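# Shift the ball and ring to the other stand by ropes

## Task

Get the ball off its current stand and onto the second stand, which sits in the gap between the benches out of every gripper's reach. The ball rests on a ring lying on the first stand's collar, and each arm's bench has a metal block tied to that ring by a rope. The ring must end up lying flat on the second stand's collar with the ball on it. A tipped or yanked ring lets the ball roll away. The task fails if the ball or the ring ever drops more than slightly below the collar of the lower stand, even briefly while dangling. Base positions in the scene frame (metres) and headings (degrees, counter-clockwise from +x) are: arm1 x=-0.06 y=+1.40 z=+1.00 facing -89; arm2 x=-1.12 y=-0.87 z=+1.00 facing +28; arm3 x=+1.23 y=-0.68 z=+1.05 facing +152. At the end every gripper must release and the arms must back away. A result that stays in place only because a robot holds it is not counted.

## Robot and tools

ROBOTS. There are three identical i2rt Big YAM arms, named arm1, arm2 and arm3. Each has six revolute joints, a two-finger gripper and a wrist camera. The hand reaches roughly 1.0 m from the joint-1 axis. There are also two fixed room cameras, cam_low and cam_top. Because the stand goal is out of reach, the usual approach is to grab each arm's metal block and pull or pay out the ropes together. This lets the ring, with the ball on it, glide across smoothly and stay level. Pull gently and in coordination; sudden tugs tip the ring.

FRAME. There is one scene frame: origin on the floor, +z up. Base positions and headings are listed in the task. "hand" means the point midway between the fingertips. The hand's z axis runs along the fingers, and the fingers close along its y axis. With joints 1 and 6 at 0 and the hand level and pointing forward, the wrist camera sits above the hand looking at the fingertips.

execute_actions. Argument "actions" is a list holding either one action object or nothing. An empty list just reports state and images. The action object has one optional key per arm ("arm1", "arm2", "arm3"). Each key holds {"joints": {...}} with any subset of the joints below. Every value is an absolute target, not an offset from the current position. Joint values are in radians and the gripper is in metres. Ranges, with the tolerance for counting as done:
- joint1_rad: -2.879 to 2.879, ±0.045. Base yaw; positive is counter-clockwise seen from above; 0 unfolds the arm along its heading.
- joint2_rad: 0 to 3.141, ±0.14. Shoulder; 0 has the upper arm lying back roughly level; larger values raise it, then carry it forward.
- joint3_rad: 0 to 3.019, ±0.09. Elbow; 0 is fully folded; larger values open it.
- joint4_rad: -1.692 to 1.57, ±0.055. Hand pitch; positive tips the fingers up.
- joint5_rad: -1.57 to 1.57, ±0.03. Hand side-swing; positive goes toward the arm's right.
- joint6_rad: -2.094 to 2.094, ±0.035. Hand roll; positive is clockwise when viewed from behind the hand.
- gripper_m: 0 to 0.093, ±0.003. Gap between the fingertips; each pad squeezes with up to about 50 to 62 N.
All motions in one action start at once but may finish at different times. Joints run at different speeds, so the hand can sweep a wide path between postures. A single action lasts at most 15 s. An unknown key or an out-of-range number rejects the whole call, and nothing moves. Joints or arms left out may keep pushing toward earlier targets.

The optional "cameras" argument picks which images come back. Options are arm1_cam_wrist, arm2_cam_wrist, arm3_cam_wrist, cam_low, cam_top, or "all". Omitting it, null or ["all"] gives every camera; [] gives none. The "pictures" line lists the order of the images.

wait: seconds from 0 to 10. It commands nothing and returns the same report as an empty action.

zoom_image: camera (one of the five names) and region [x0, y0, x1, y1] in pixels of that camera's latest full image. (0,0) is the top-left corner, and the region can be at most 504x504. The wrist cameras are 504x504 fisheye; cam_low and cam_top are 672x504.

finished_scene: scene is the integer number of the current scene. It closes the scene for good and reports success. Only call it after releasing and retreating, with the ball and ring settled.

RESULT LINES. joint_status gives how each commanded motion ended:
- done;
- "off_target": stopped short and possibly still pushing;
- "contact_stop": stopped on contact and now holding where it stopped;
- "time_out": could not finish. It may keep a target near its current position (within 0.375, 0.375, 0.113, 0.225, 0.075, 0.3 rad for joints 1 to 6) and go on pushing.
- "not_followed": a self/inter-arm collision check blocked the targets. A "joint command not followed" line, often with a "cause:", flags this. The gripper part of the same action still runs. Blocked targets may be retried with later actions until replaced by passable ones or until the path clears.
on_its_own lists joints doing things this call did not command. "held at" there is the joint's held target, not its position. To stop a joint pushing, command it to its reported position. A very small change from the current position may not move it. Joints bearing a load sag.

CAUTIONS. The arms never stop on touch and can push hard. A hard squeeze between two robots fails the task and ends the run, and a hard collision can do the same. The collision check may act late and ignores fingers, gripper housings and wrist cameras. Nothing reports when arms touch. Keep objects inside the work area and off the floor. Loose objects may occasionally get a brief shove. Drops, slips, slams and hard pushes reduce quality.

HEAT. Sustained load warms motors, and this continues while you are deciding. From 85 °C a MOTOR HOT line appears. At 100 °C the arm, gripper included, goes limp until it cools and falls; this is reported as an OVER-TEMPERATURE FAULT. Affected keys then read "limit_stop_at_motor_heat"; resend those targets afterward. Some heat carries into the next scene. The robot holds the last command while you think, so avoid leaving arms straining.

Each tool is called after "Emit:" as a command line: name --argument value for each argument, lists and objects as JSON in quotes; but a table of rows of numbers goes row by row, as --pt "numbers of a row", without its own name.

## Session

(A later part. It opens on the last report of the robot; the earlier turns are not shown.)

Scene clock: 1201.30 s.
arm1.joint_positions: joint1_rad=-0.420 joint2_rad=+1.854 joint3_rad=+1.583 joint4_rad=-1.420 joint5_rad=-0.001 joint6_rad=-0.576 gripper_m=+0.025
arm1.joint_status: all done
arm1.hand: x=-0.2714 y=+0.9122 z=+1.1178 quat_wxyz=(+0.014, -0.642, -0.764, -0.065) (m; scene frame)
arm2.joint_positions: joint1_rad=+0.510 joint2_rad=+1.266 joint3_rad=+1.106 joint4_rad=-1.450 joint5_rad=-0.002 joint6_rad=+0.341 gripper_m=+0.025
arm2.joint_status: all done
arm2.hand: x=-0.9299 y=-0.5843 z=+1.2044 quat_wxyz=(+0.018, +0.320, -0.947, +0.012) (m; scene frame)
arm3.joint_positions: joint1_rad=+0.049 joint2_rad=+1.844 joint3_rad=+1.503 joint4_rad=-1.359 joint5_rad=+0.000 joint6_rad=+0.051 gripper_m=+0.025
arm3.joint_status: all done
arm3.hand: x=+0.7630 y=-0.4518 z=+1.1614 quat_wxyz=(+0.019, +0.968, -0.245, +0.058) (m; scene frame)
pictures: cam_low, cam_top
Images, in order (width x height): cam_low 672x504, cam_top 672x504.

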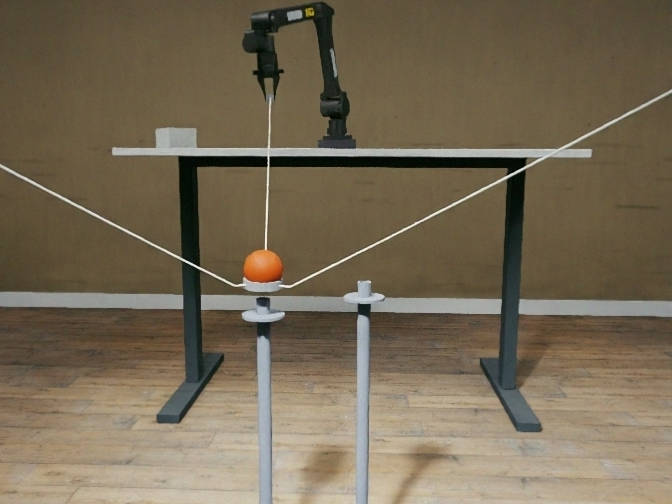

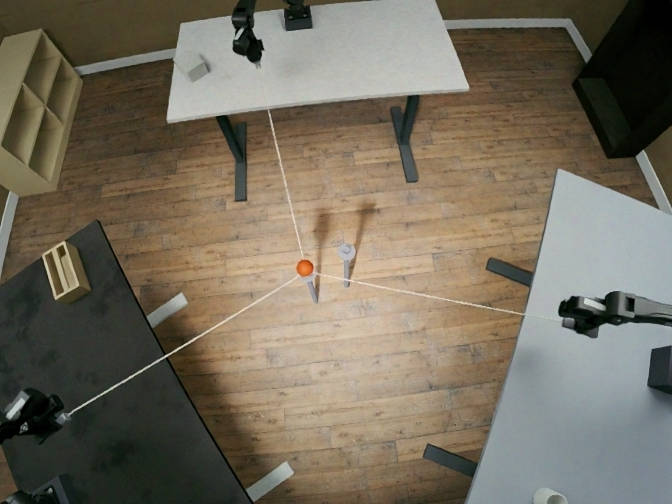

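Emit:
execute_actions --actions '[]' --cameras '["cam_low"]'

Emit:
zoom_image --camera "cam_low" --region '[220, 235, 320, 335]'

Scene clock: 1212.13 s.
arm1.joint_positions: joint1_rad=-0.420 joint2_rad=+1.854 joint3_rad=+1.583 joint4_rad=-1.420 joint5_rad=-0.001 joint6_rad=-0.576 gripper_m=+0.025
arm1.joint_status: all done
arm1.hand: x=-0.2714 y=+0.9122 z=+1.1178 quat_wxyz=(+0.014, -0.642, -0.764, -0.065) (m; scene frame)
arm2.joint_positions: joint1_rad=+0.510 joint2_rad=+1.266 joint3_rad=+1.106 joint4_rad=-1.450 joint5_rad=-0.002 joint6_rad=+0.341 gripper_m=+0.025
arm2.joint_status: all done
arm2.hand: x=-0.9299 y=-0.5843 z=+1.2044 quat_wxyz=(+0.018, +0.320, -0.947, +0.012) (m; scene frame)
arm3.joint_positions: joint1_rad=+0.049 joint2_rad=+1.844 joint3_rad=+1.503 joint4_rad=-1.359 joint5_rad=+0.000 joint6_rad=+0.051 gripper_m=+0.025
arm3.joint_status: all done
arm3.hand: x=+0.7630 y=-0.4518 z=+1.1614 quat_wxyz=(+0.019, +0.968, -0.245, +0.058) (m; scene frame)
pictures: cam_low
Images, in order (width x height): cam_low 672x504.

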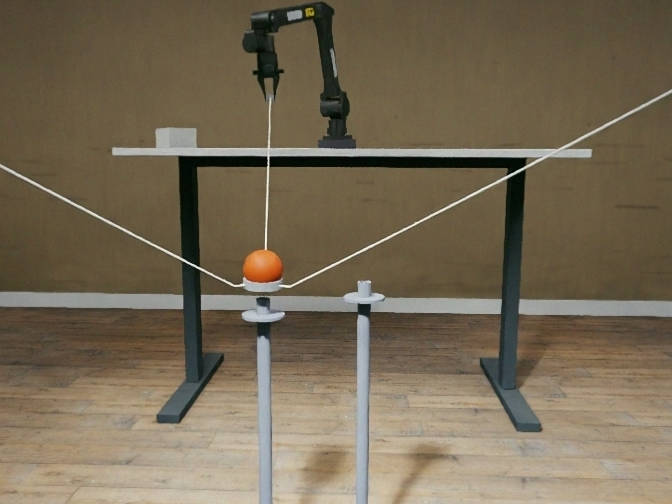

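Region (220, 235, 320, 335) of cam_low's 672x504 image, scaled by 5.040, with more detail than that image has.

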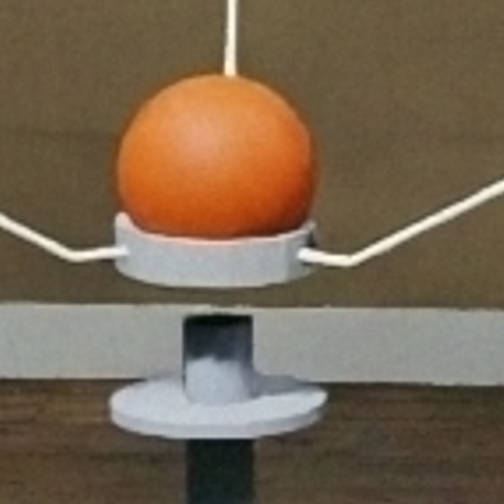

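Emit:
execute_actions --actions '[{"arm1":{"joints":{"joint1_rad":-0.351,"joint2_rad":1.729,"joint3_rad":1.52,"joint6_rad":-0.503}},"arm2":{"joints":{"joint1_rad":0.437,"joint2_rad":1.378,"joint3_rad":1.274,"joint4_rad":-1.497,"joint6_rad":0.264}},"arm3":{"joints":{"joint1_rad":-0.026,"joint2_rad":1.73,"joint3_rad":1.445,"joint4_rad":-1.387,"joint6_rad":-0.028}}}]' --cameras '["cam_low","cam_top"]'

Emit:
zoom_image --camera "cam_low" --region '[230, 220, 410, 335]'

Scene clock: 1283.93 s.
arm1.joint_positions: joint1_rad=-0.343 joint2_rad=+1.757 joint3_rad=+1.517 joint4_rad=-1.425 joint5_rad=-0.003 joint6_rad=-0.511 gripper_m=+0.025
arm1.joint_status: all done
arm1.hand: x=-0.2251 y=+0.9211 z=+1.1438 quat_wxyz=(+0.013, -0.638, -0.768, -0.053) (m; scene frame)
arm2.joint_positions: joint1_rad=+0.431 joint2_rad=+1.393 joint3_rad=+1.219 joint4_rad=-1.483 joint5_rad=-0.001 joint6_rad=+0.272 gripper_m=+0.025
arm2.joint_status: all done
arm2.hand: x=-0.8857 y=-0.5710 z=+1.2026 quat_wxyz=(+0.038, +0.315, -0.948, +0.024) (m; scene frame)
arm3.joint_positions: joint1_rad=-0.032 joint2_rad=+1.753 joint3_rad=+1.441 joint4_rad=-1.369 joint5_rad=+0.000 joint6_rad=-0.019 gripper_m=+0.025
arm3.joint_status: all done
arm3.hand: x=+0.8035 y=-0.4267 z=+1.1846 quat_wxyz=(+0.021, +0.967, -0.250, +0.048) (m; scene frame)
pictures: cam_low, cam_top
Images, in order (width x height): cam_low 672x504, cam_top 672x504.

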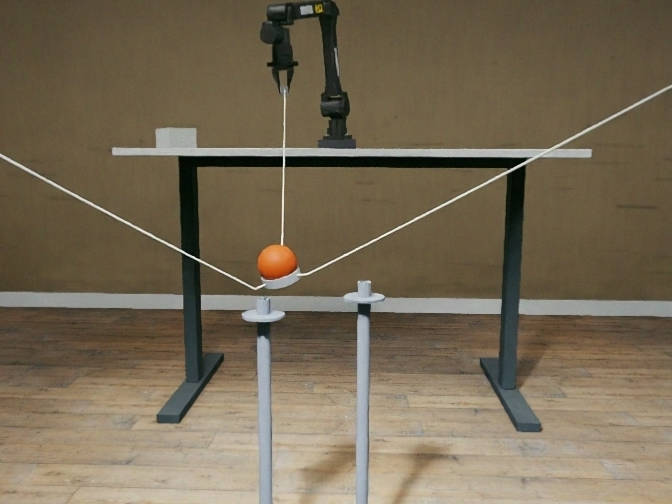

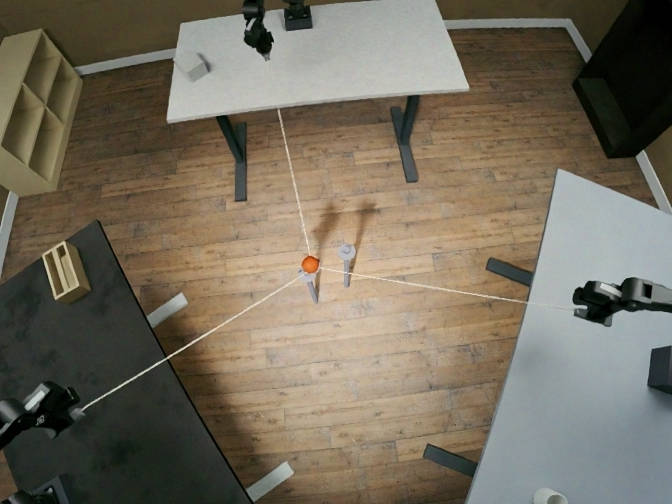

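Region (230, 220, 410, 335) of cam_low's 672x504 image, scaled by 2.800, with more detail than that image has; it fills the top 322 rows of this view, and the rest is white.

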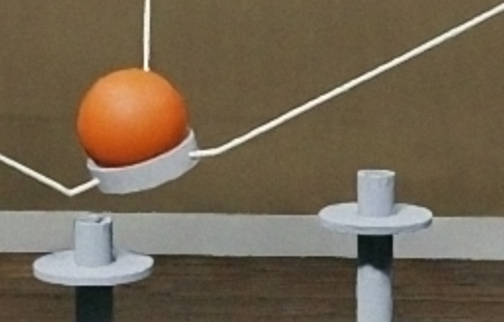

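Emit:
execute_actions --actions '[]' --cameras '["cam_low","cam_top"]'

Emit:
zoom_image --camera "cam_low" --region '[230, 220, 410, 335]'

Scene clock: 1296.17 s.
arm1.joint_positions: joint1_rad=-0.343 joint2_rad=+1.757 joint3_rad=+1.517 joint4_rad=-1.425 joint5_rad=-0.003 joint6_rad=-0.511 gripper_m=+0.025
arm1.joint_status: all done
arm1.hand: x=-0.2251 y=+0.9211 z=+1.1438 quat_wxyz=(+0.013, -0.638, -0.768, -0.053) (m; scene frame)
arm2.joint_positions: joint1_rad=+0.431 joint2_rad=+1.393 joint3_rad=+1.219 joint4_rad=-1.483 joint5_rad=-0.001 joint6_rad=+0.271 gripper_m=+0.025
arm2.joint_status: all done
arm2.hand: x=-0.8857 y=-0.5710 z=+1.2026 quat_wxyz=(+0.038, +0.315, -0.948, +0.024) (m; scene frame)
arm3.joint_positions: joint1_rad=-0.032 joint2_rad=+1.753 joint3_rad=+1.441 joint4_rad=-1.369 joint5_rad=+0.000 joint6_rad=-0.019 gripper_m=+0.025
arm3.joint_status: all done
arm3.hand: x=+0.8035 y=-0.4267 z=+1.1846 quat_wxyz=(+0.021, +0.967, -0.250, +0.048) (m; scene frame)
pictures: cam_low, cam_top
Images, in order (width x height): cam_low 672x504, cam_top 672x504.

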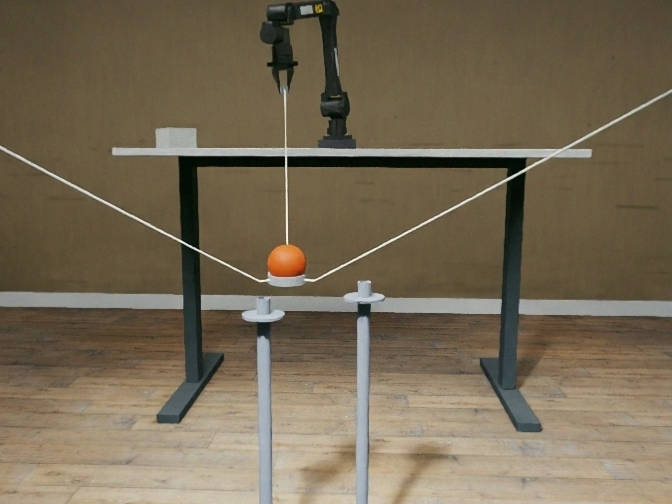

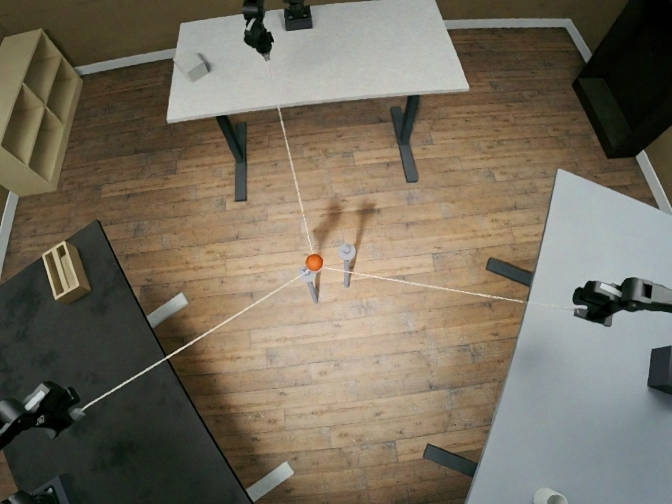

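Region (230, 220, 410, 335) of cam_low's 672x504 image, scaled by 2.800, with more detail than that image has; it fills the top 322 rows of this view, and the rest is white.

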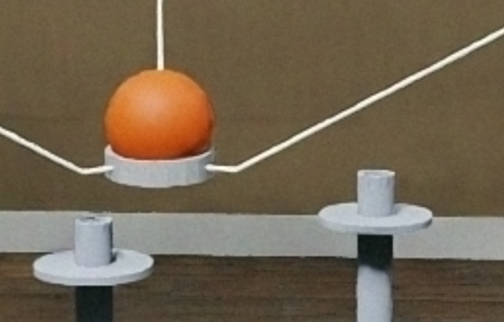

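Emit:
execute_actions --actions '[{"arm1":{"joints":{"joint1_rad":-0.299,"joint2_rad":1.663,"joint3_rad":1.429,"joint6_rad":-0.452}},"arm2":{"joints":{"joint1_rad":0.4,"joint2_rad":1.436,"joint3_rad":1.386,"joint4_rad":-1.515,"joint6_rad":0.226}},"arm3":{"joints":{"joint1_rad":-0.083,"joint2_rad":1.661,"joint3_rad":1.375,"joint6_rad":-0.085}}}]' --cameras '["cam_low","cam_top"]'

Emit:
zoom_image --camera "cam_low" --region '[230, 220, 410, 335]'

Scene clock: 1358.50 s.
arm1.joint_positions: joint1_rad=-0.301 joint2_rad=+1.703 joint3_rad=+1.423 joint4_rad=-1.426 joint5_rad=-0.003 joint6_rad=-0.461 gripper_m=+0.025
arm1.joint_status: all done
arm1.hand: x=-0.1952 y=+0.9468 z=+1.1377 quat_wxyz=(+0.023, -0.640, -0.765, -0.071) (m; scene frame)
arm2.joint_positions: joint1_rad=+0.400 joint2_rad=+1.440 joint3_rad=+1.331 joint4_rad=-1.499 joint5_rad=-0.001 joint6_rad=+0.234 gripper_m=+0.025
arm2.joint_status: all done
arm2.hand: x=-0.8550 y=-0.5525 z=+1.2258 quat_wxyz=(+0.018, +0.318, -0.948, +0.010) (m; scene frame)
arm3.joint_positions: joint1_rad=-0.082 joint2_rad=+1.691 joint3_rad=+1.368 joint4_rad=-1.370 joint5_rad=+0.000 joint6_rad=-0.075 gripper_m=+0.025
arm3.joint_status: all done
arm3.hand: x=+0.8389 y=-0.4205 z=+1.1881 quat_wxyz=(+0.026, +0.967, -0.247, +0.053) (m; scene frame)
pictures: cam_low, cam_top
Images, in order (width x height): cam_low 672x504, cam_top 672x504.

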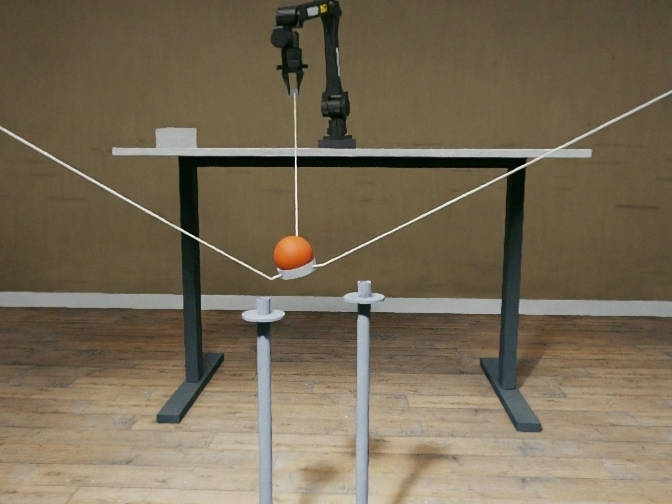

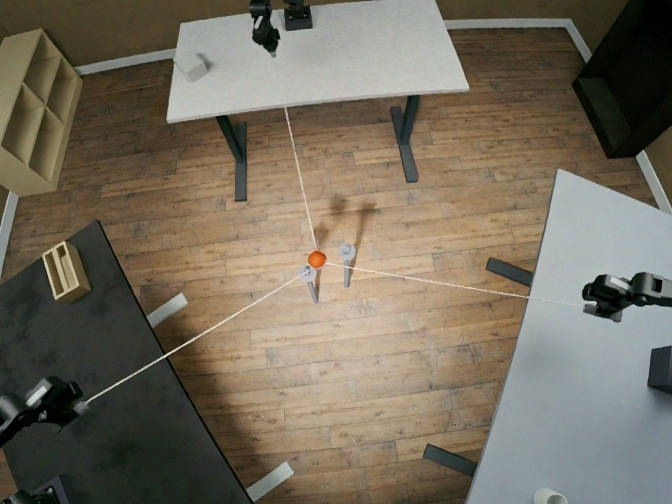

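Region (230, 220, 410, 335) of cam_low's 672x504 image, scaled by 2.800, with more detail than that image has; it fills the top 322 rows of this view, and the rest is white.

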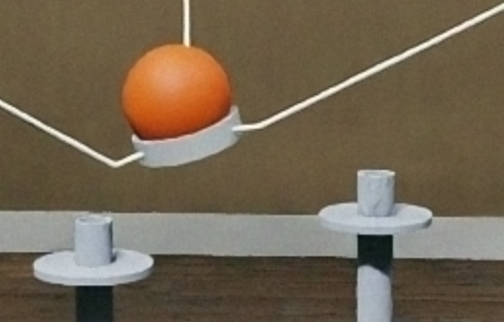

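Emit:
execute_actions --actions '[{"arm1":{"joints":{"joint1_rad":-0.235,"joint2_rad":1.597,"joint3_rad":1.37,"joint6_rad":-0.382}},"arm2":{"joints":{"joint1_rad":0.359,"joint2_rad":1.52,"joint3_rad":1.49,"joint4_rad":-1.538,"joint6_rad":0.184}},"arm3":{"joints":{"joint1_rad":-0.152,"joint2_rad":1.606,"joint3_rad":1.329,"joint6_rad":-0.158}}}]' --cameras '["cam_low","cam_top"]'

Emit:
zoom_image --camera "cam_low" --region '[230, 220, 410, 335]'

Scene clock: 1392.07 s.
arm1.joint_positions: joint1_rad=-0.232 joint2_rad=+1.627 joint3_rad=+1.363 joint4_rad=-1.426 joint5_rad=-0.003 joint6_rad=-0.391 gripper_m=+0.025
arm1.joint_status: all done
arm1.hand: x=-0.1593 y=+0.9606 z=+1.1517 quat_wxyz=(+0.024, -0.641, -0.765, -0.062) (m; scene frame)
arm2.joint_positions: joint1_rad=+0.356 joint2_rad=+1.528 joint3_rad=+1.430 joint4_rad=-1.523 joint5_rad=-0.001 joint6_rad=+0.191 gripper_m=+0.025
arm2.joint_status: all done
arm2.hand: x=-0.8208 y=-0.5412 z=+1.2268 quat_wxyz=(+0.024, +0.317, -0.948, +0.013) (m; scene frame)
arm3.joint_positions: joint1_rad=-0.154 joint2_rad=+1.634 joint3_rad=+1.322 joint4_rad=-1.370 joint5_rad=-0.001 joint6_rad=-0.148 gripper_m=+0.025
arm3.joint_status: all done
arm3.hand: x=+0.8718 y=-0.4032 z=+1.1971 quat_wxyz=(+0.028, +0.968, -0.247, +0.046) (m; scene frame)
pictures: cam_low, cam_top
Images, in order (width x height): cam_low 672x504, cam_top 672x504.

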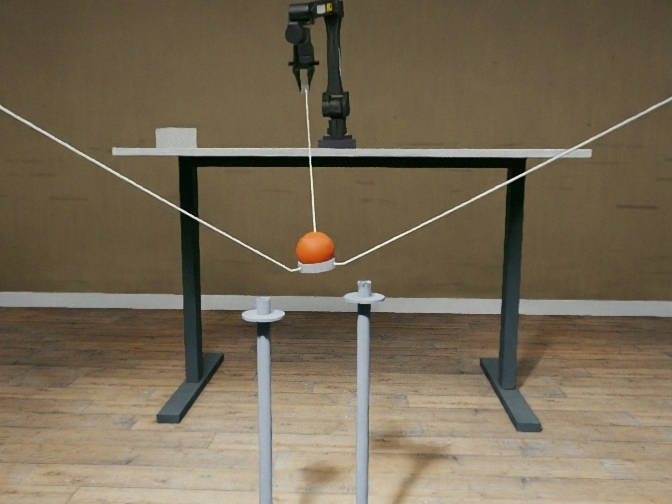

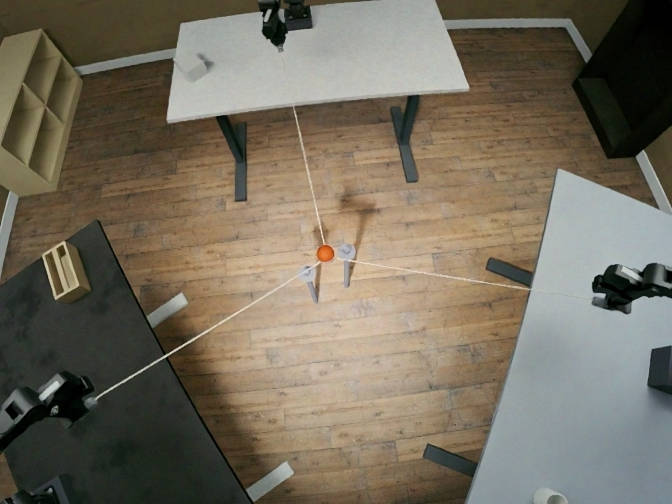

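Region (230, 220, 410, 335) of cam_low's 672x504 image, scaled by 2.800, with more detail than that image has; it fills the top 322 rows of this view, and the rest is white.

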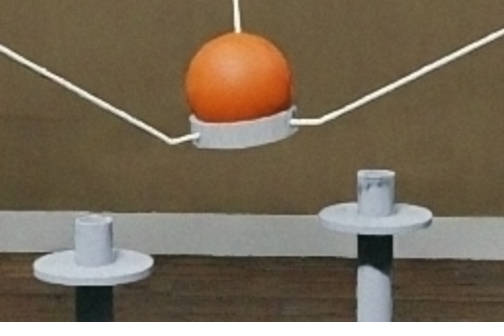

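Emit:
execute_actions --actions '[{"arm1":{"joints":{"joint1_rad":-0.165,"joint2_rad":1.554,"joint3_rad":1.317,"joint6_rad":-0.312}},"arm2":{"joints":{"joint1_rad":0.324,"joint2_rad":1.605,"joint3_rad":1.593,"joint4_rad":-1.553,"joint6_rad":0.152}},"arm3":{"joints":{"joint1_rad":-0.226,"joint2_rad":1.569,"joint3_rad":1.283,"joint6_rad":-0.232}}}]' --cameras '["cam_low","cam_top"]'

Emit:
zoom_image --camera "cam_low" --region '[230, 220, 410, 335]'

Scene clock: 1419.90 s.
arm1.joint_positions: joint1_rad=-0.164 joint2_rad=+1.592 joint3_rad=+1.311 joint4_rad=-1.426 joint5_rad=-0.003 joint6_rad=-0.321 gripper_m=+0.025
arm1.joint_status: all done
arm1.hand: x=-0.1264 y=+0.9740 z=+1.1496 quat_wxyz=(+0.032, -0.642, -0.763, -0.067) (m; scene frame)
arm2.joint_positions: joint1_rad=+0.322 joint2_rad=+1.612 joint3_rad=+1.534 joint4_rad=-1.539 joint5_rad=-0.001 joint6_rad=+0.159 gripper_m=+0.025
arm2.joint_status: all done
arm2.hand: x=-0.7868 y=-0.5272 z=+1.2287 quat_wxyz=(+0.022, +0.317, -0.948, +0.011) (m; scene frame)
arm3.joint_positions: joint1_rad=-0.226 joint2_rad=+1.602 joint3_rad=+1.278 joint4_rad=-1.370 joint5_rad=-0.001 joint6_rad=-0.222 gripper_m=+0.025
arm3.joint_status: all done
arm3.hand: x=+0.9049 y=-0.3889 z=+1.1949 quat_wxyz=(+0.035, +0.967, -0.246, +0.050) (m; scene frame)
pictures: cam_low, cam_top
Images, in order (width x height): cam_low 672x504, cam_top 672x504.

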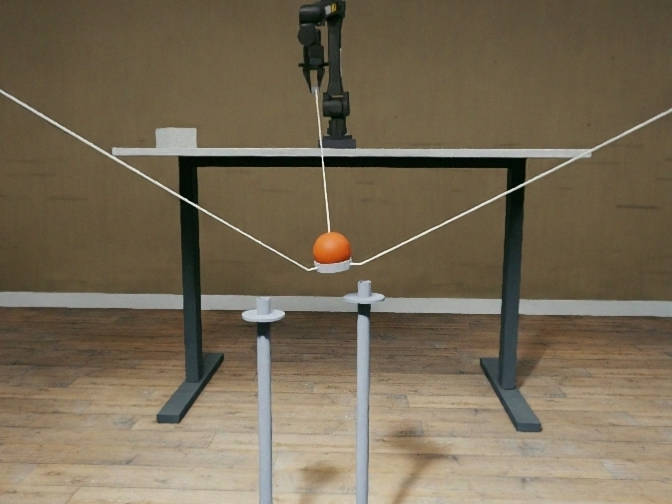

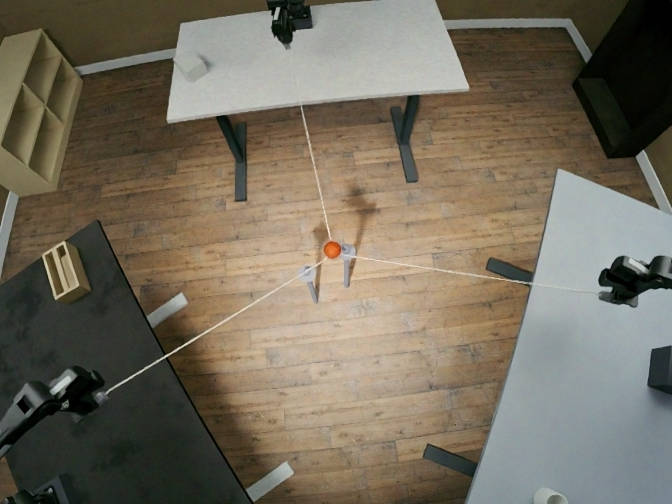

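Region (230, 220, 410, 335) of cam_low's 672x504 image, scaled by 2.800, with more detail than that image has; it fills the top 322 rows of this view, and the rest is white.

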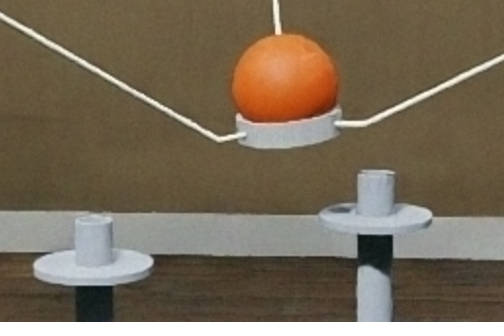

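Emit:
execute_actions --actions '[]' --cameras '["cam_low","cam_top"]'

Emit:
zoom_image --camera "cam_low" --region '[300, 220, 400, 320]'

Emit:
zoom_image --camera "cam_top" --region '[310, 220, 370, 280]'

Scene clock: 1427.77 s.
arm1.joint_positions: joint1_rad=-0.164 joint2_rad=+1.592 joint3_rad=+1.311 joint4_rad=-1.426 joint5_rad=-0.003 joint6_rad=-0.320 gripper_m=+0.025
arm1.joint_status: all done
arm1.hand: x=-0.1264 y=+0.9740 z=+1.1496 quat_wxyz=(+0.032, -0.642, -0.763, -0.067) (m; scene frame)
arm2.joint_positions: joint1_rad=+0.322 joint2_rad=+1.612 joint3_rad=+1.534 joint4_rad=-1.539 joint5_rad=-0.001 joint6_rad=+0.159 gripper_m=+0.025
arm2.joint_status: all done
arm2.hand: x=-0.7868 y=-0.5272 z=+1.2287 quat_wxyz=(+0.022, +0.317, -0.948, +0.011) (m; scene frame)
arm3.joint_positions: joint1_rad=-0.226 joint2_rad=+1.602 joint3_rad=+1.278 joint4_rad=-1.370 joint5_rad=-0.001 joint6_rad=-0.222 gripper_m=+0.025
arm3.joint_status: all done
arm3.hand: x=+0.9049 y=-0.3889 z=+1.1949 quat_wxyz=(+0.035, +0.967, -0.246, +0.050) (m; scene frame)
pictures: cam_low, cam_top
Images, in order (width x height): cam_low 672x504, cam_top 672x504.

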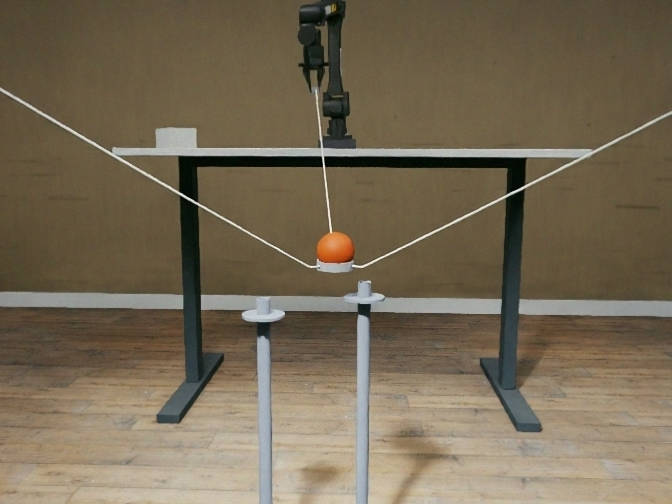

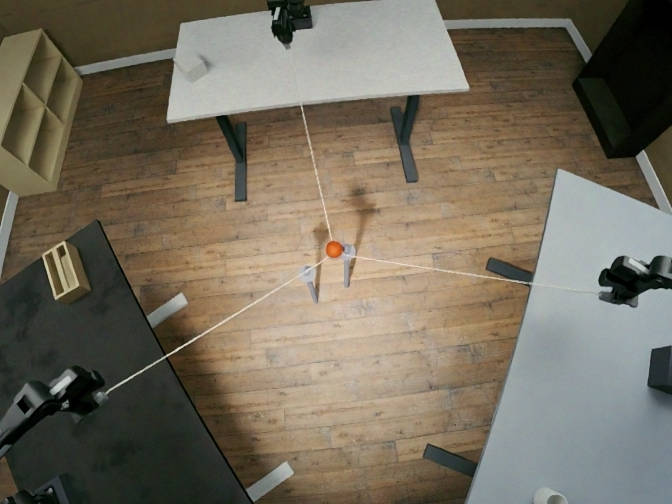

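Region (300, 220, 400, 320) of cam_low's 672x504 image, scaled by 5.040, with more detail than that image has.

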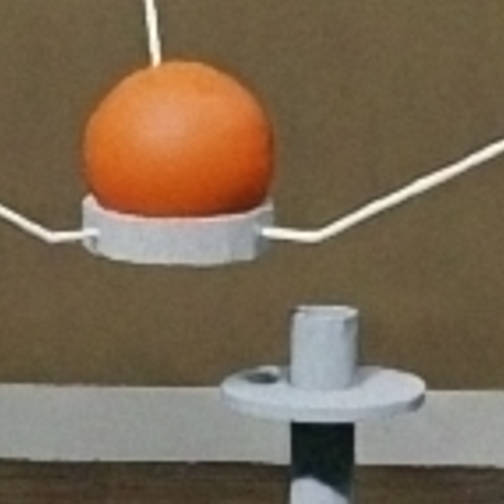

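Region (310, 220, 370, 280) of cam_top's 672x504 image, scaled by 8.400, with more detail than that image has.

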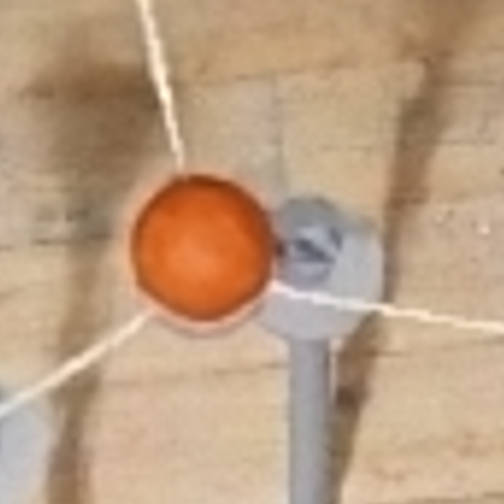

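Emit:
execute_actions --actions '[{"arm1":{"joints":{"joint1_rad":-0.091,"joint2_rad":1.521,"joint3_rad":1.273,"joint6_rad":-0.236}},"arm2":{"joints":{"joint1_rad":0.299,"joint2_rad":1.693,"joint3_rad":1.703,"joint4_rad":-1.576,"joint6_rad":0.128}},"arm3":{"joints":{"joint1_rad":-0.303,"joint2_rad":1.534,"joint3_rad":1.248,"joint6_rad":-0.309}}}]' --cameras '["cam_low","cam_top"]'

Emit:
zoom_image --camera "cam_low" --region '[300, 220, 400, 320]'

Scene clock: 1458.17 s.
arm1.joint_positions: joint1_rad=-0.091 joint2_rad=+1.556 joint3_rad=+1.269 joint4_rad=-1.426 joint5_rad=-0.003 joint6_rad=-0.245 gripper_m=+0.025
arm1.joint_status: all done
arm1.hand: x=-0.0936 y=+0.9861 z=+1.1505 quat_wxyz=(+0.038, -0.642, -0.763, -0.067) (m; scene frame)
arm2.joint_positions: joint1_rad=+0.300 joint2_rad=+1.700 joint3_rad=+1.642 joint4_rad=-1.561 joint5_rad=-0.001 joint6_rad=+0.135 gripper_m=+0.025
arm2.joint_status: all done
arm2.hand: x=-0.7559 y=-0.5119 z=+1.2277 quat_wxyz=(+0.024, +0.317, -0.948, +0.011) (m; scene frame)
arm3.joint_positions: joint1_rad=-0.303 joint2_rad=+1.564 joint3_rad=+1.243 joint4_rad=-1.370 joint5_rad=-0.002 joint6_rad=-0.299 gripper_m=+0.025
arm3.joint_status: all done
arm3.hand: x=+0.9370 y=-0.3743 z=+1.1982 quat_wxyz=(+0.039, +0.967, -0.246, +0.046) (m; scene frame)
pictures: cam_low, cam_top
Images, in order (width x height): cam_low 672x504, cam_top 672x504.

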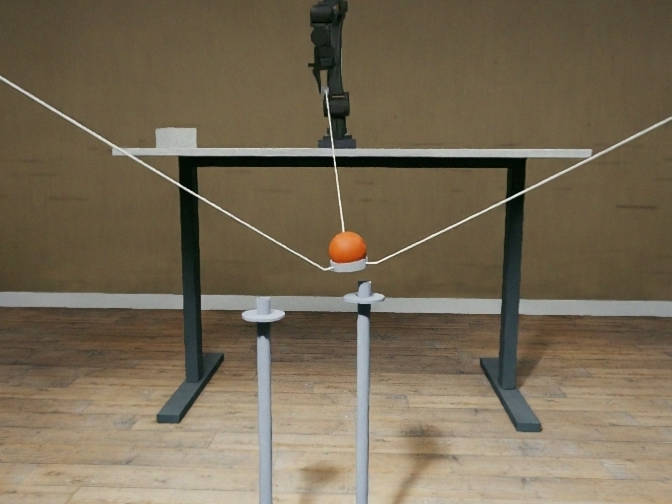

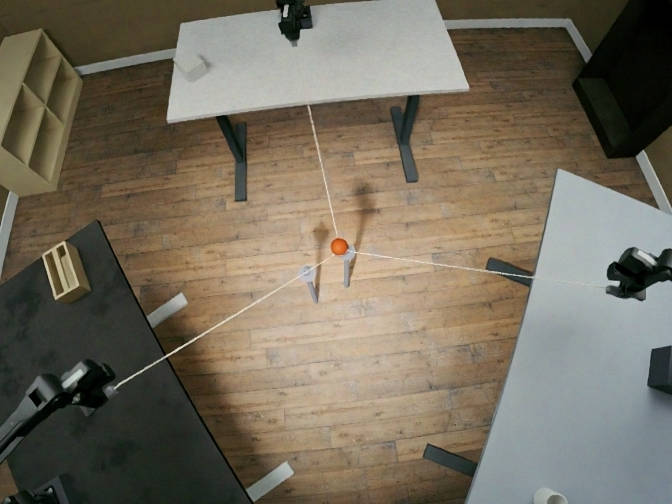

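Region (300, 220, 400, 320) of cam_low's 672x504 image, scaled by 5.040, with more detail than that image has.

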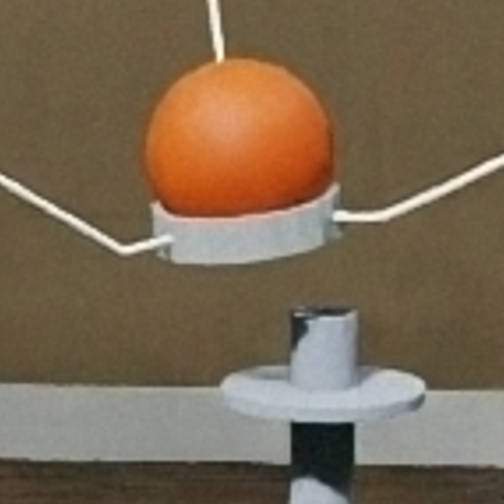

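Emit:
execute_actions --actions '[]' --cameras '["cam_low","cam_top"]'

Emit:
zoom_image --camera "cam_low" --region '[310, 220, 410, 320]'

Emit:
zoom_image --camera "cam_top" --region '[315, 220, 375, 280]'

Scene clock: 1463.30 s.
arm1.joint_positions: joint1_rad=-0.091 joint2_rad=+1.556 joint3_rad=+1.269 joint4_rad=-1.426 joint5_rad=-0.003 joint6_rad=-0.245 gripper_m=+0.025
arm1.joint_status: all done
arm1.hand: x=-0.0936 y=+0.9861 z=+1.1505 quat_wxyz=(+0.038, -0.642, -0.763, -0.067) (m; scene frame)
arm2.joint_positions: joint1_rad=+0.300 joint2_rad=+1.700 joint3_rad=+1.642 joint4_rad=-1.561 joint5_rad=-0.001 joint6_rad=+0.135 gripper_m=+0.025
arm2.joint_status: all done
arm2.hand: x=-0.7559 y=-0.5119 z=+1.2277 quat_wxyz=(+0.024, +0.317, -0.948, +0.011) (m; scene frame)
arm3.joint_positions: joint1_rad=-0.303 joint2_rad=+1.564 joint3_rad=+1.243 joint4_rad=-1.370 joint5_rad=-0.002 joint6_rad=-0.299 gripper_m=+0.025
arm3.joint_status: all done
arm3.hand: x=+0.9370 y=-0.3743 z=+1.1982 quat_wxyz=(+0.039, +0.967, -0.246, +0.046) (m; scene frame)
pictures: cam_low, cam_top
Images, in order (width x height): cam_low 672x504, cam_top 672x504.

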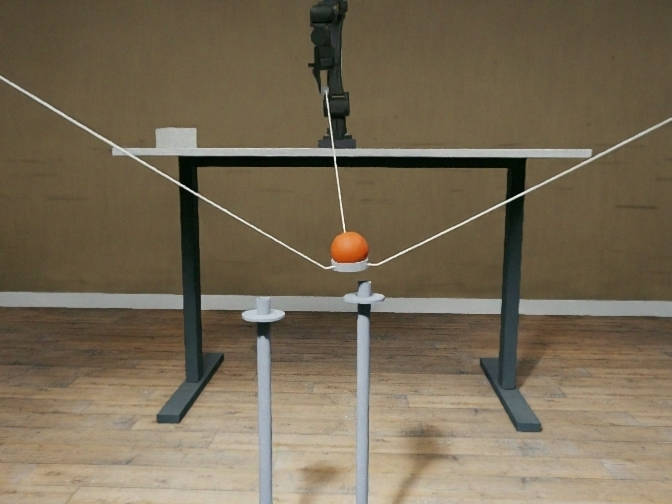

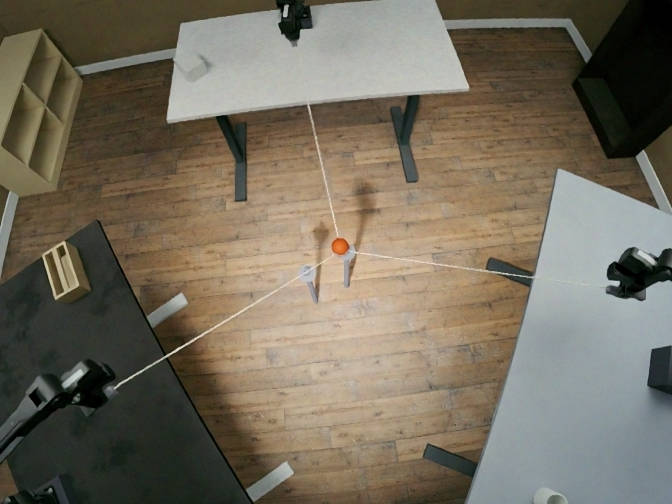

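Region (310, 220, 410, 320) of cam_low's 672x504 image, scaled by 5.040, with more detail than that image has.

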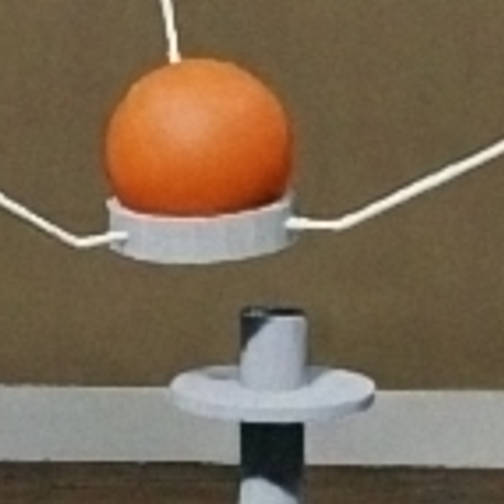

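Region (315, 220, 375, 280) of cam_top's 672x504 image, scaled by 8.400, with more detail than that image has.

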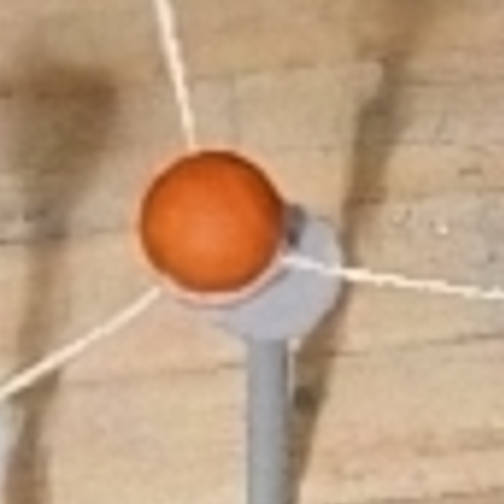

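Emit:
execute_actions --actions '[{"arm1":{"joints":{"joint1_rad":-0.016,"joint2_rad":1.489,"joint3_rad":1.231,"joint6_rad":-0.161}},"arm2":{"joints":{"joint1_rad":0.276,"joint2_rad":1.764,"joint3_rad":1.801,"joint6_rad":0.106}},"arm3":{"joints":{"joint1_rad":-0.381,"joint2_rad":1.508,"joint3_rad":1.217,"joint6_rad":-0.387}}}]' --cameras '["cam_low","cam_top"]'

Emit:
zoom_image --camera "cam_low" --region '[310, 220, 410, 320]'

Scene clock: 1503.97 s.
arm1.joint_positions: joint1_rad=-0.017 joint2_rad=+1.524 joint3_rad=+1.227 joint4_rad=-1.426 joint5_rad=-0.003 joint6_rad=-0.170 gripper_m=+0.025
arm1.joint_status: all done
arm1.hand: x=-0.0630 y=+1.0008 z=+1.1497 quat_wxyz=(+0.045, -0.643, -0.762, -0.067) (m; scene frame)
arm2.joint_positions: joint1_rad=+0.276 joint2_rad=+1.767 joint3_rad=+1.738 joint4_rad=-1.563 joint5_rad=-0.001 joint6_rad=+0.114 gripper_m=+0.025
arm2.joint_status: all done
arm2.hand: x=-0.7248 y=-0.4987 z=+1.2296 quat_wxyz=(+0.012, +0.317, -0.948, +0.005) (m; scene frame)
arm3.joint_positions: joint1_rad=-0.380 joint2_rad=+1.541 joint3_rad=+1.212 joint4_rad=-1.370 joint5_rad=-0.002 joint6_rad=-0.377 gripper_m=+0.025
arm3.joint_status: all done
arm3.hand: x=+0.9682 y=-0.3616 z=+1.1968 quat_wxyz=(+0.045, +0.967, -0.245, +0.046) (m; scene frame)
pictures: cam_low, cam_top
Images, in order (width x height): cam_low 672x504, cam_top 672x504.

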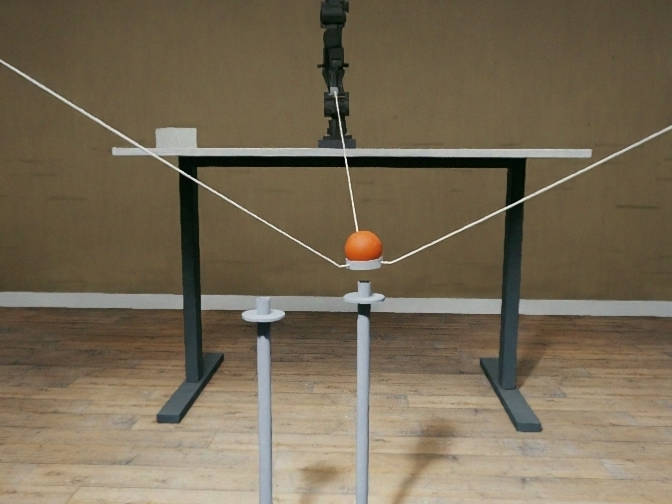

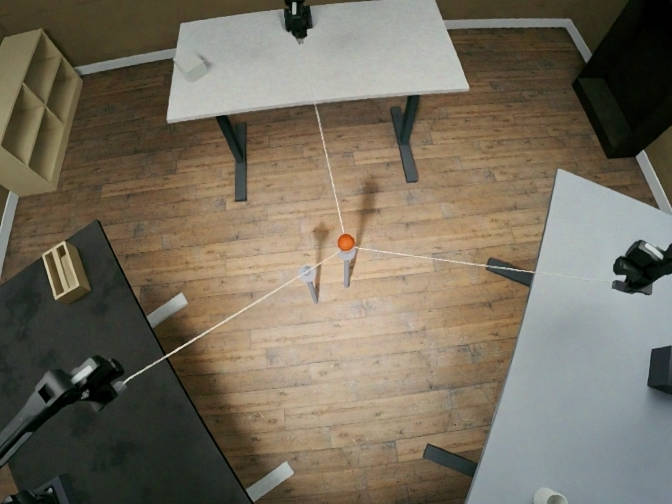

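Region (310, 220, 410, 320) of cam_low's 672x504 image, scaled by 5.040, with more detail than that image has.

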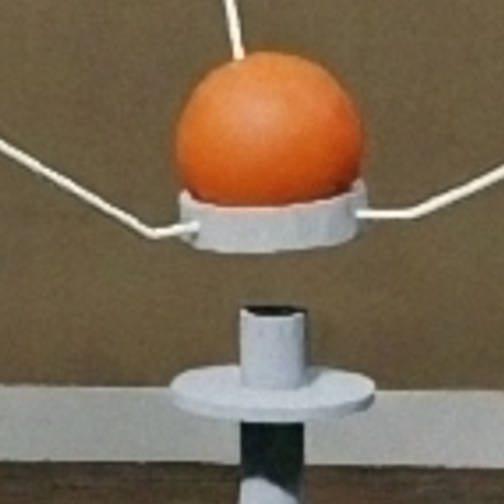

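Emit:
execute_actions --actions '[]' --cameras '[]'

Scene clock: 1509.17 s.
arm1.joint_positions: joint1_rad=-0.017 joint2_rad=+1.524 joint3_rad=+1.227 joint4_rad=-1.426 joint5_rad=-0.003 joint6_rad=-0.170 gripper_m=+0.025
arm1.joint_status: all done
arm1.hand: x=-0.0630 y=+1.0008 z=+1.1497 quat_wxyz=(+0.045, -0.643, -0.762, -0.067) (m; scene frame)
arm2.joint_positions: joint1_rad=+0.276 joint2_rad=+1.767 joint3_rad=+1.738 joint4_rad=-1.563 joint5_rad=-0.001 joint6_rad=+0.114 gripper_m=+0.025
arm2.joint_status: all done
arm2.hand: x=-0.7248 y=-0.4987 z=+1.2296 quat_wxyz=(+0.012, +0.317, -0.948, +0.005) (m; scene frame)
arm3.joint_positions: joint1_rad=-0.380 joint2_rad=+1.541 joint3_rad=+1.212 joint4_rad=-1.370 joint5_rad=-0.002 joint6_rad=-0.377 gripper_m=+0.025
arm3.joint_status: all done
arm3.hand: x=+0.9682 y=-0.3616 z=+1.1968 quat_wxyz=(+0.045, +0.967, -0.245, +0.046) (m; scene frame)
pictures: none
No camera images: the call's "cameras" was empty. Leave "cameras" out to get every camera's image.

Emit:
execute_actions --actions '[]' --cameras '["cam_low","cam_top"]'

Emit:
zoom_image --camera "cam_low" --region '[310, 220, 410, 320]'

Emit:
zoom_image --camera "cam_top" --region '[315, 220, 375, 280]'

Scene clock: 1515.93 s.
arm1.joint_positions: joint1_rad=-0.017 joint2_rad=+1.524 joint3_rad=+1.227 joint4_rad=-1.426 joint5_rad=-0.003 joint6_rad=-0.170 gripper_m=+0.025
arm1.joint_status: all done
arm1.hand: x=-0.0630 y=+1.0008 z=+1.1497 quat_wxyz=(+0.045, -0.643, -0.762, -0.067) (m; scene frame)
arm2.joint_positions: joint1_rad=+0.276 joint2_rad=+1.767 joint3_rad=+1.738 joint4_rad=-1.563 joint5_rad=-0.001 joint6_rad=+0.114 gripper_m=+0.025
arm2.joint_status: all done
arm2.hand: x=-0.7248 y=-0.4987 z=+1.2296 quat_wxyz=(+0.012, +0.317, -0.948, +0.005) (m; scene frame)
arm3.joint_positions: joint1_rad=-0.380 joint2_rad=+1.541 joint3_rad=+1.212 joint4_rad=-1.370 joint5_rad=-0.002 joint6_rad=-0.377 gripper_m=+0.025
arm3.joint_status: all done
arm3.hand: x=+0.9682 y=-0.3616 z=+1.1968 quat_wxyz=(+0.045, +0.967, -0.245, +0.046) (m; scene frame)
pictures: cam_low, cam_top
Images, in order (width x height): cam_low 672x504, cam_top 672x504.

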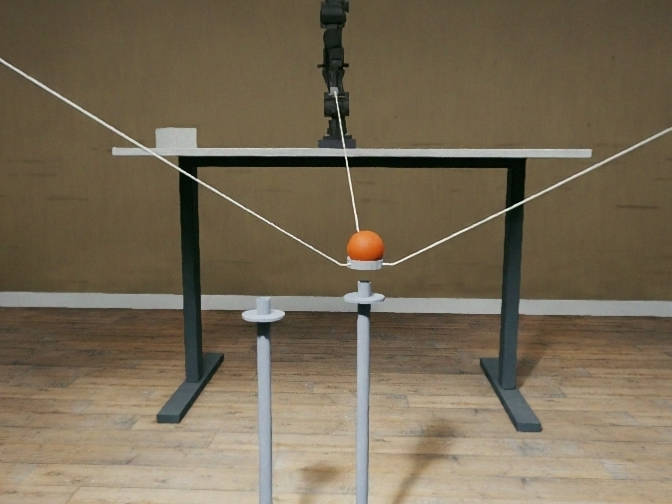

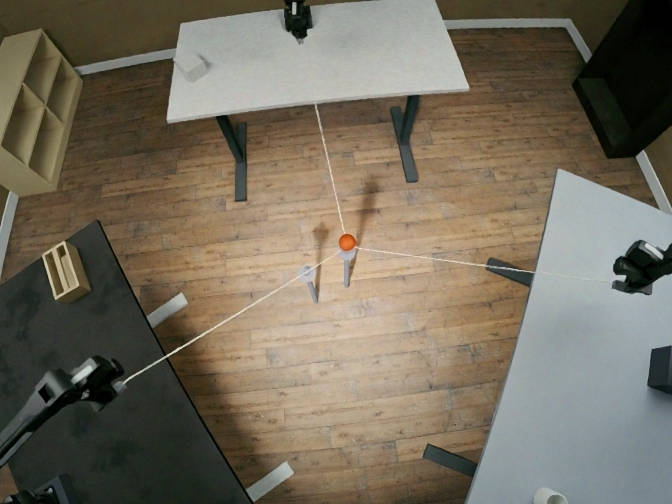

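Region (310, 220, 410, 320) of cam_low's 672x504 image, scaled by 5.040, with more detail than that image has.

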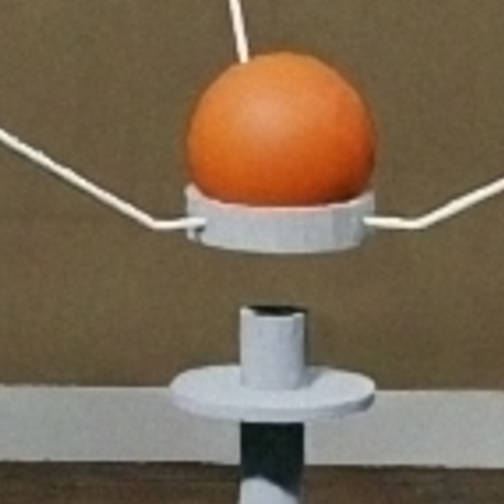

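Region (315, 220, 375, 280) of cam_top's 672x504 image, scaled by 8.400, with more detail than that image has.

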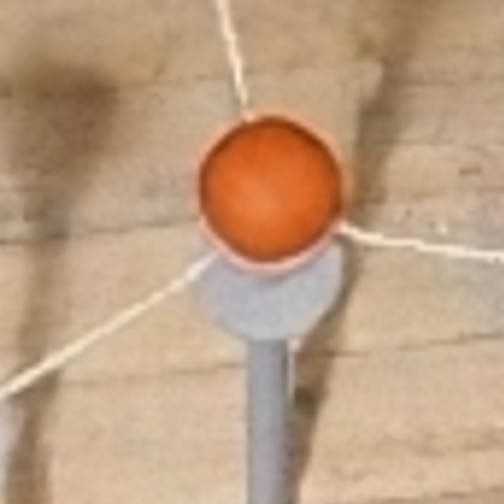

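Emit:
execute_actions --actions '[{"arm1":{"joints":{"joint4_rad":-1.378}},"arm2":{"joints":{"joint4_rad":-1.524}},"arm3":{"joints":{"joint4_rad":-1.313}}}]' --cameras '["cam_low","cam_top"]'

Emit:
zoom_image --camera "cam_low" --region '[310, 220, 410, 320]'

Scene clock: 1552.37 s.
arm1.joint_positions: joint1_rad=-0.017 joint2_rad=+1.524 joint3_rad=+1.227 joint4_rad=-1.381 joint5_rad=-0.003 joint6_rad=-0.170 gripper_m=+0.025
arm1.joint_status: all done
arm1.hand: x=-0.0630 y=+0.9898 z=+1.1481 quat_wxyz=(+0.031, -0.644, -0.763, -0.050) (m; scene frame)
arm2.joint_positions: joint1_rad=+0.276 joint2_rad=+1.767 joint3_rad=+1.738 joint4_rad=-1.522 joint5_rad=-0.001 joint6_rad=+0.114 gripper_m=+0.025
arm2.joint_status: all done
arm2.hand: x=-0.7173 y=-0.4916 z=+1.2295 quat_wxyz=(-0.007, +0.317, -0.948, -0.004) (m; scene frame)
arm3.joint_positions: joint1_rad=-0.380 joint2_rad=+1.541 joint3_rad=+1.212 joint4_rad=-1.315 joint5_rad=-0.002 joint6_rad=-0.377 gripper_m=+0.025
arm3.joint_status: all done
arm3.hand: x=+0.9595 y=-0.3512 z=+1.1954 quat_wxyz=(+0.028, +0.969, -0.245, +0.023) (m; scene frame)
pictures: cam_low, cam_top
Images, in order (width x height): cam_low 672x504, cam_top 672x504.

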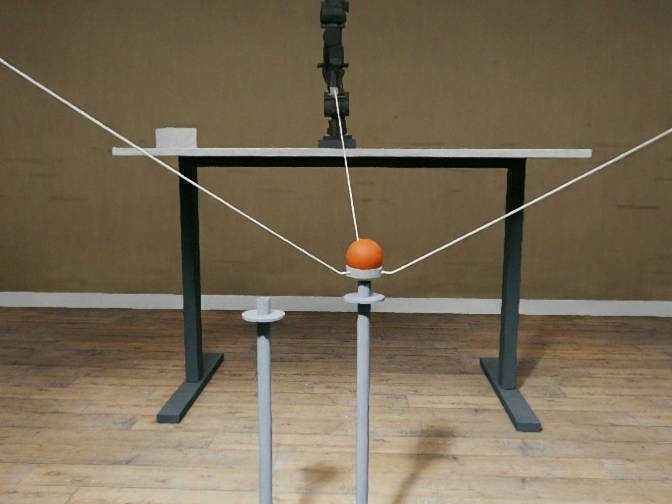

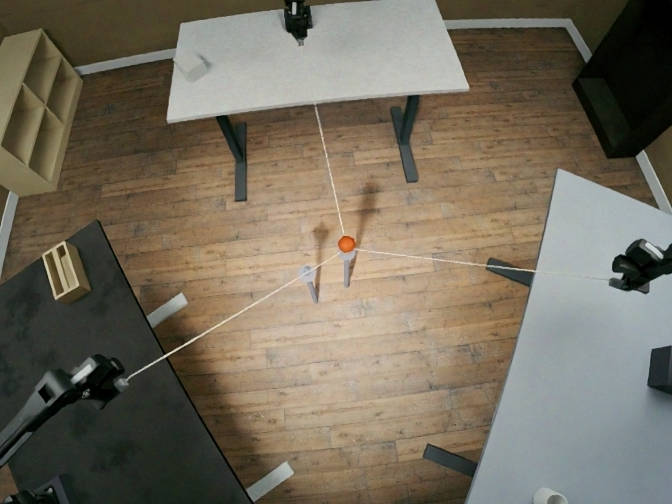

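Region (310, 220, 410, 320) of cam_low's 672x504 image, scaled by 5.040, with more detail than that image has.

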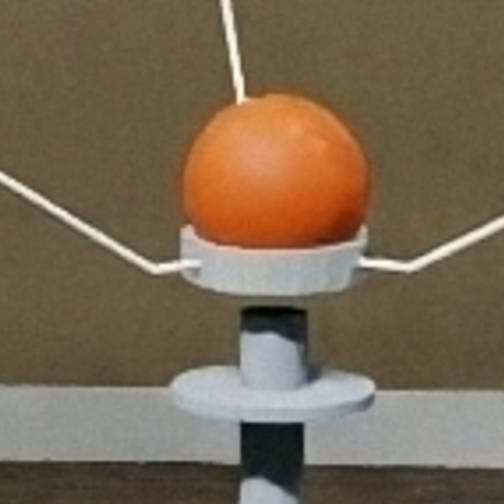

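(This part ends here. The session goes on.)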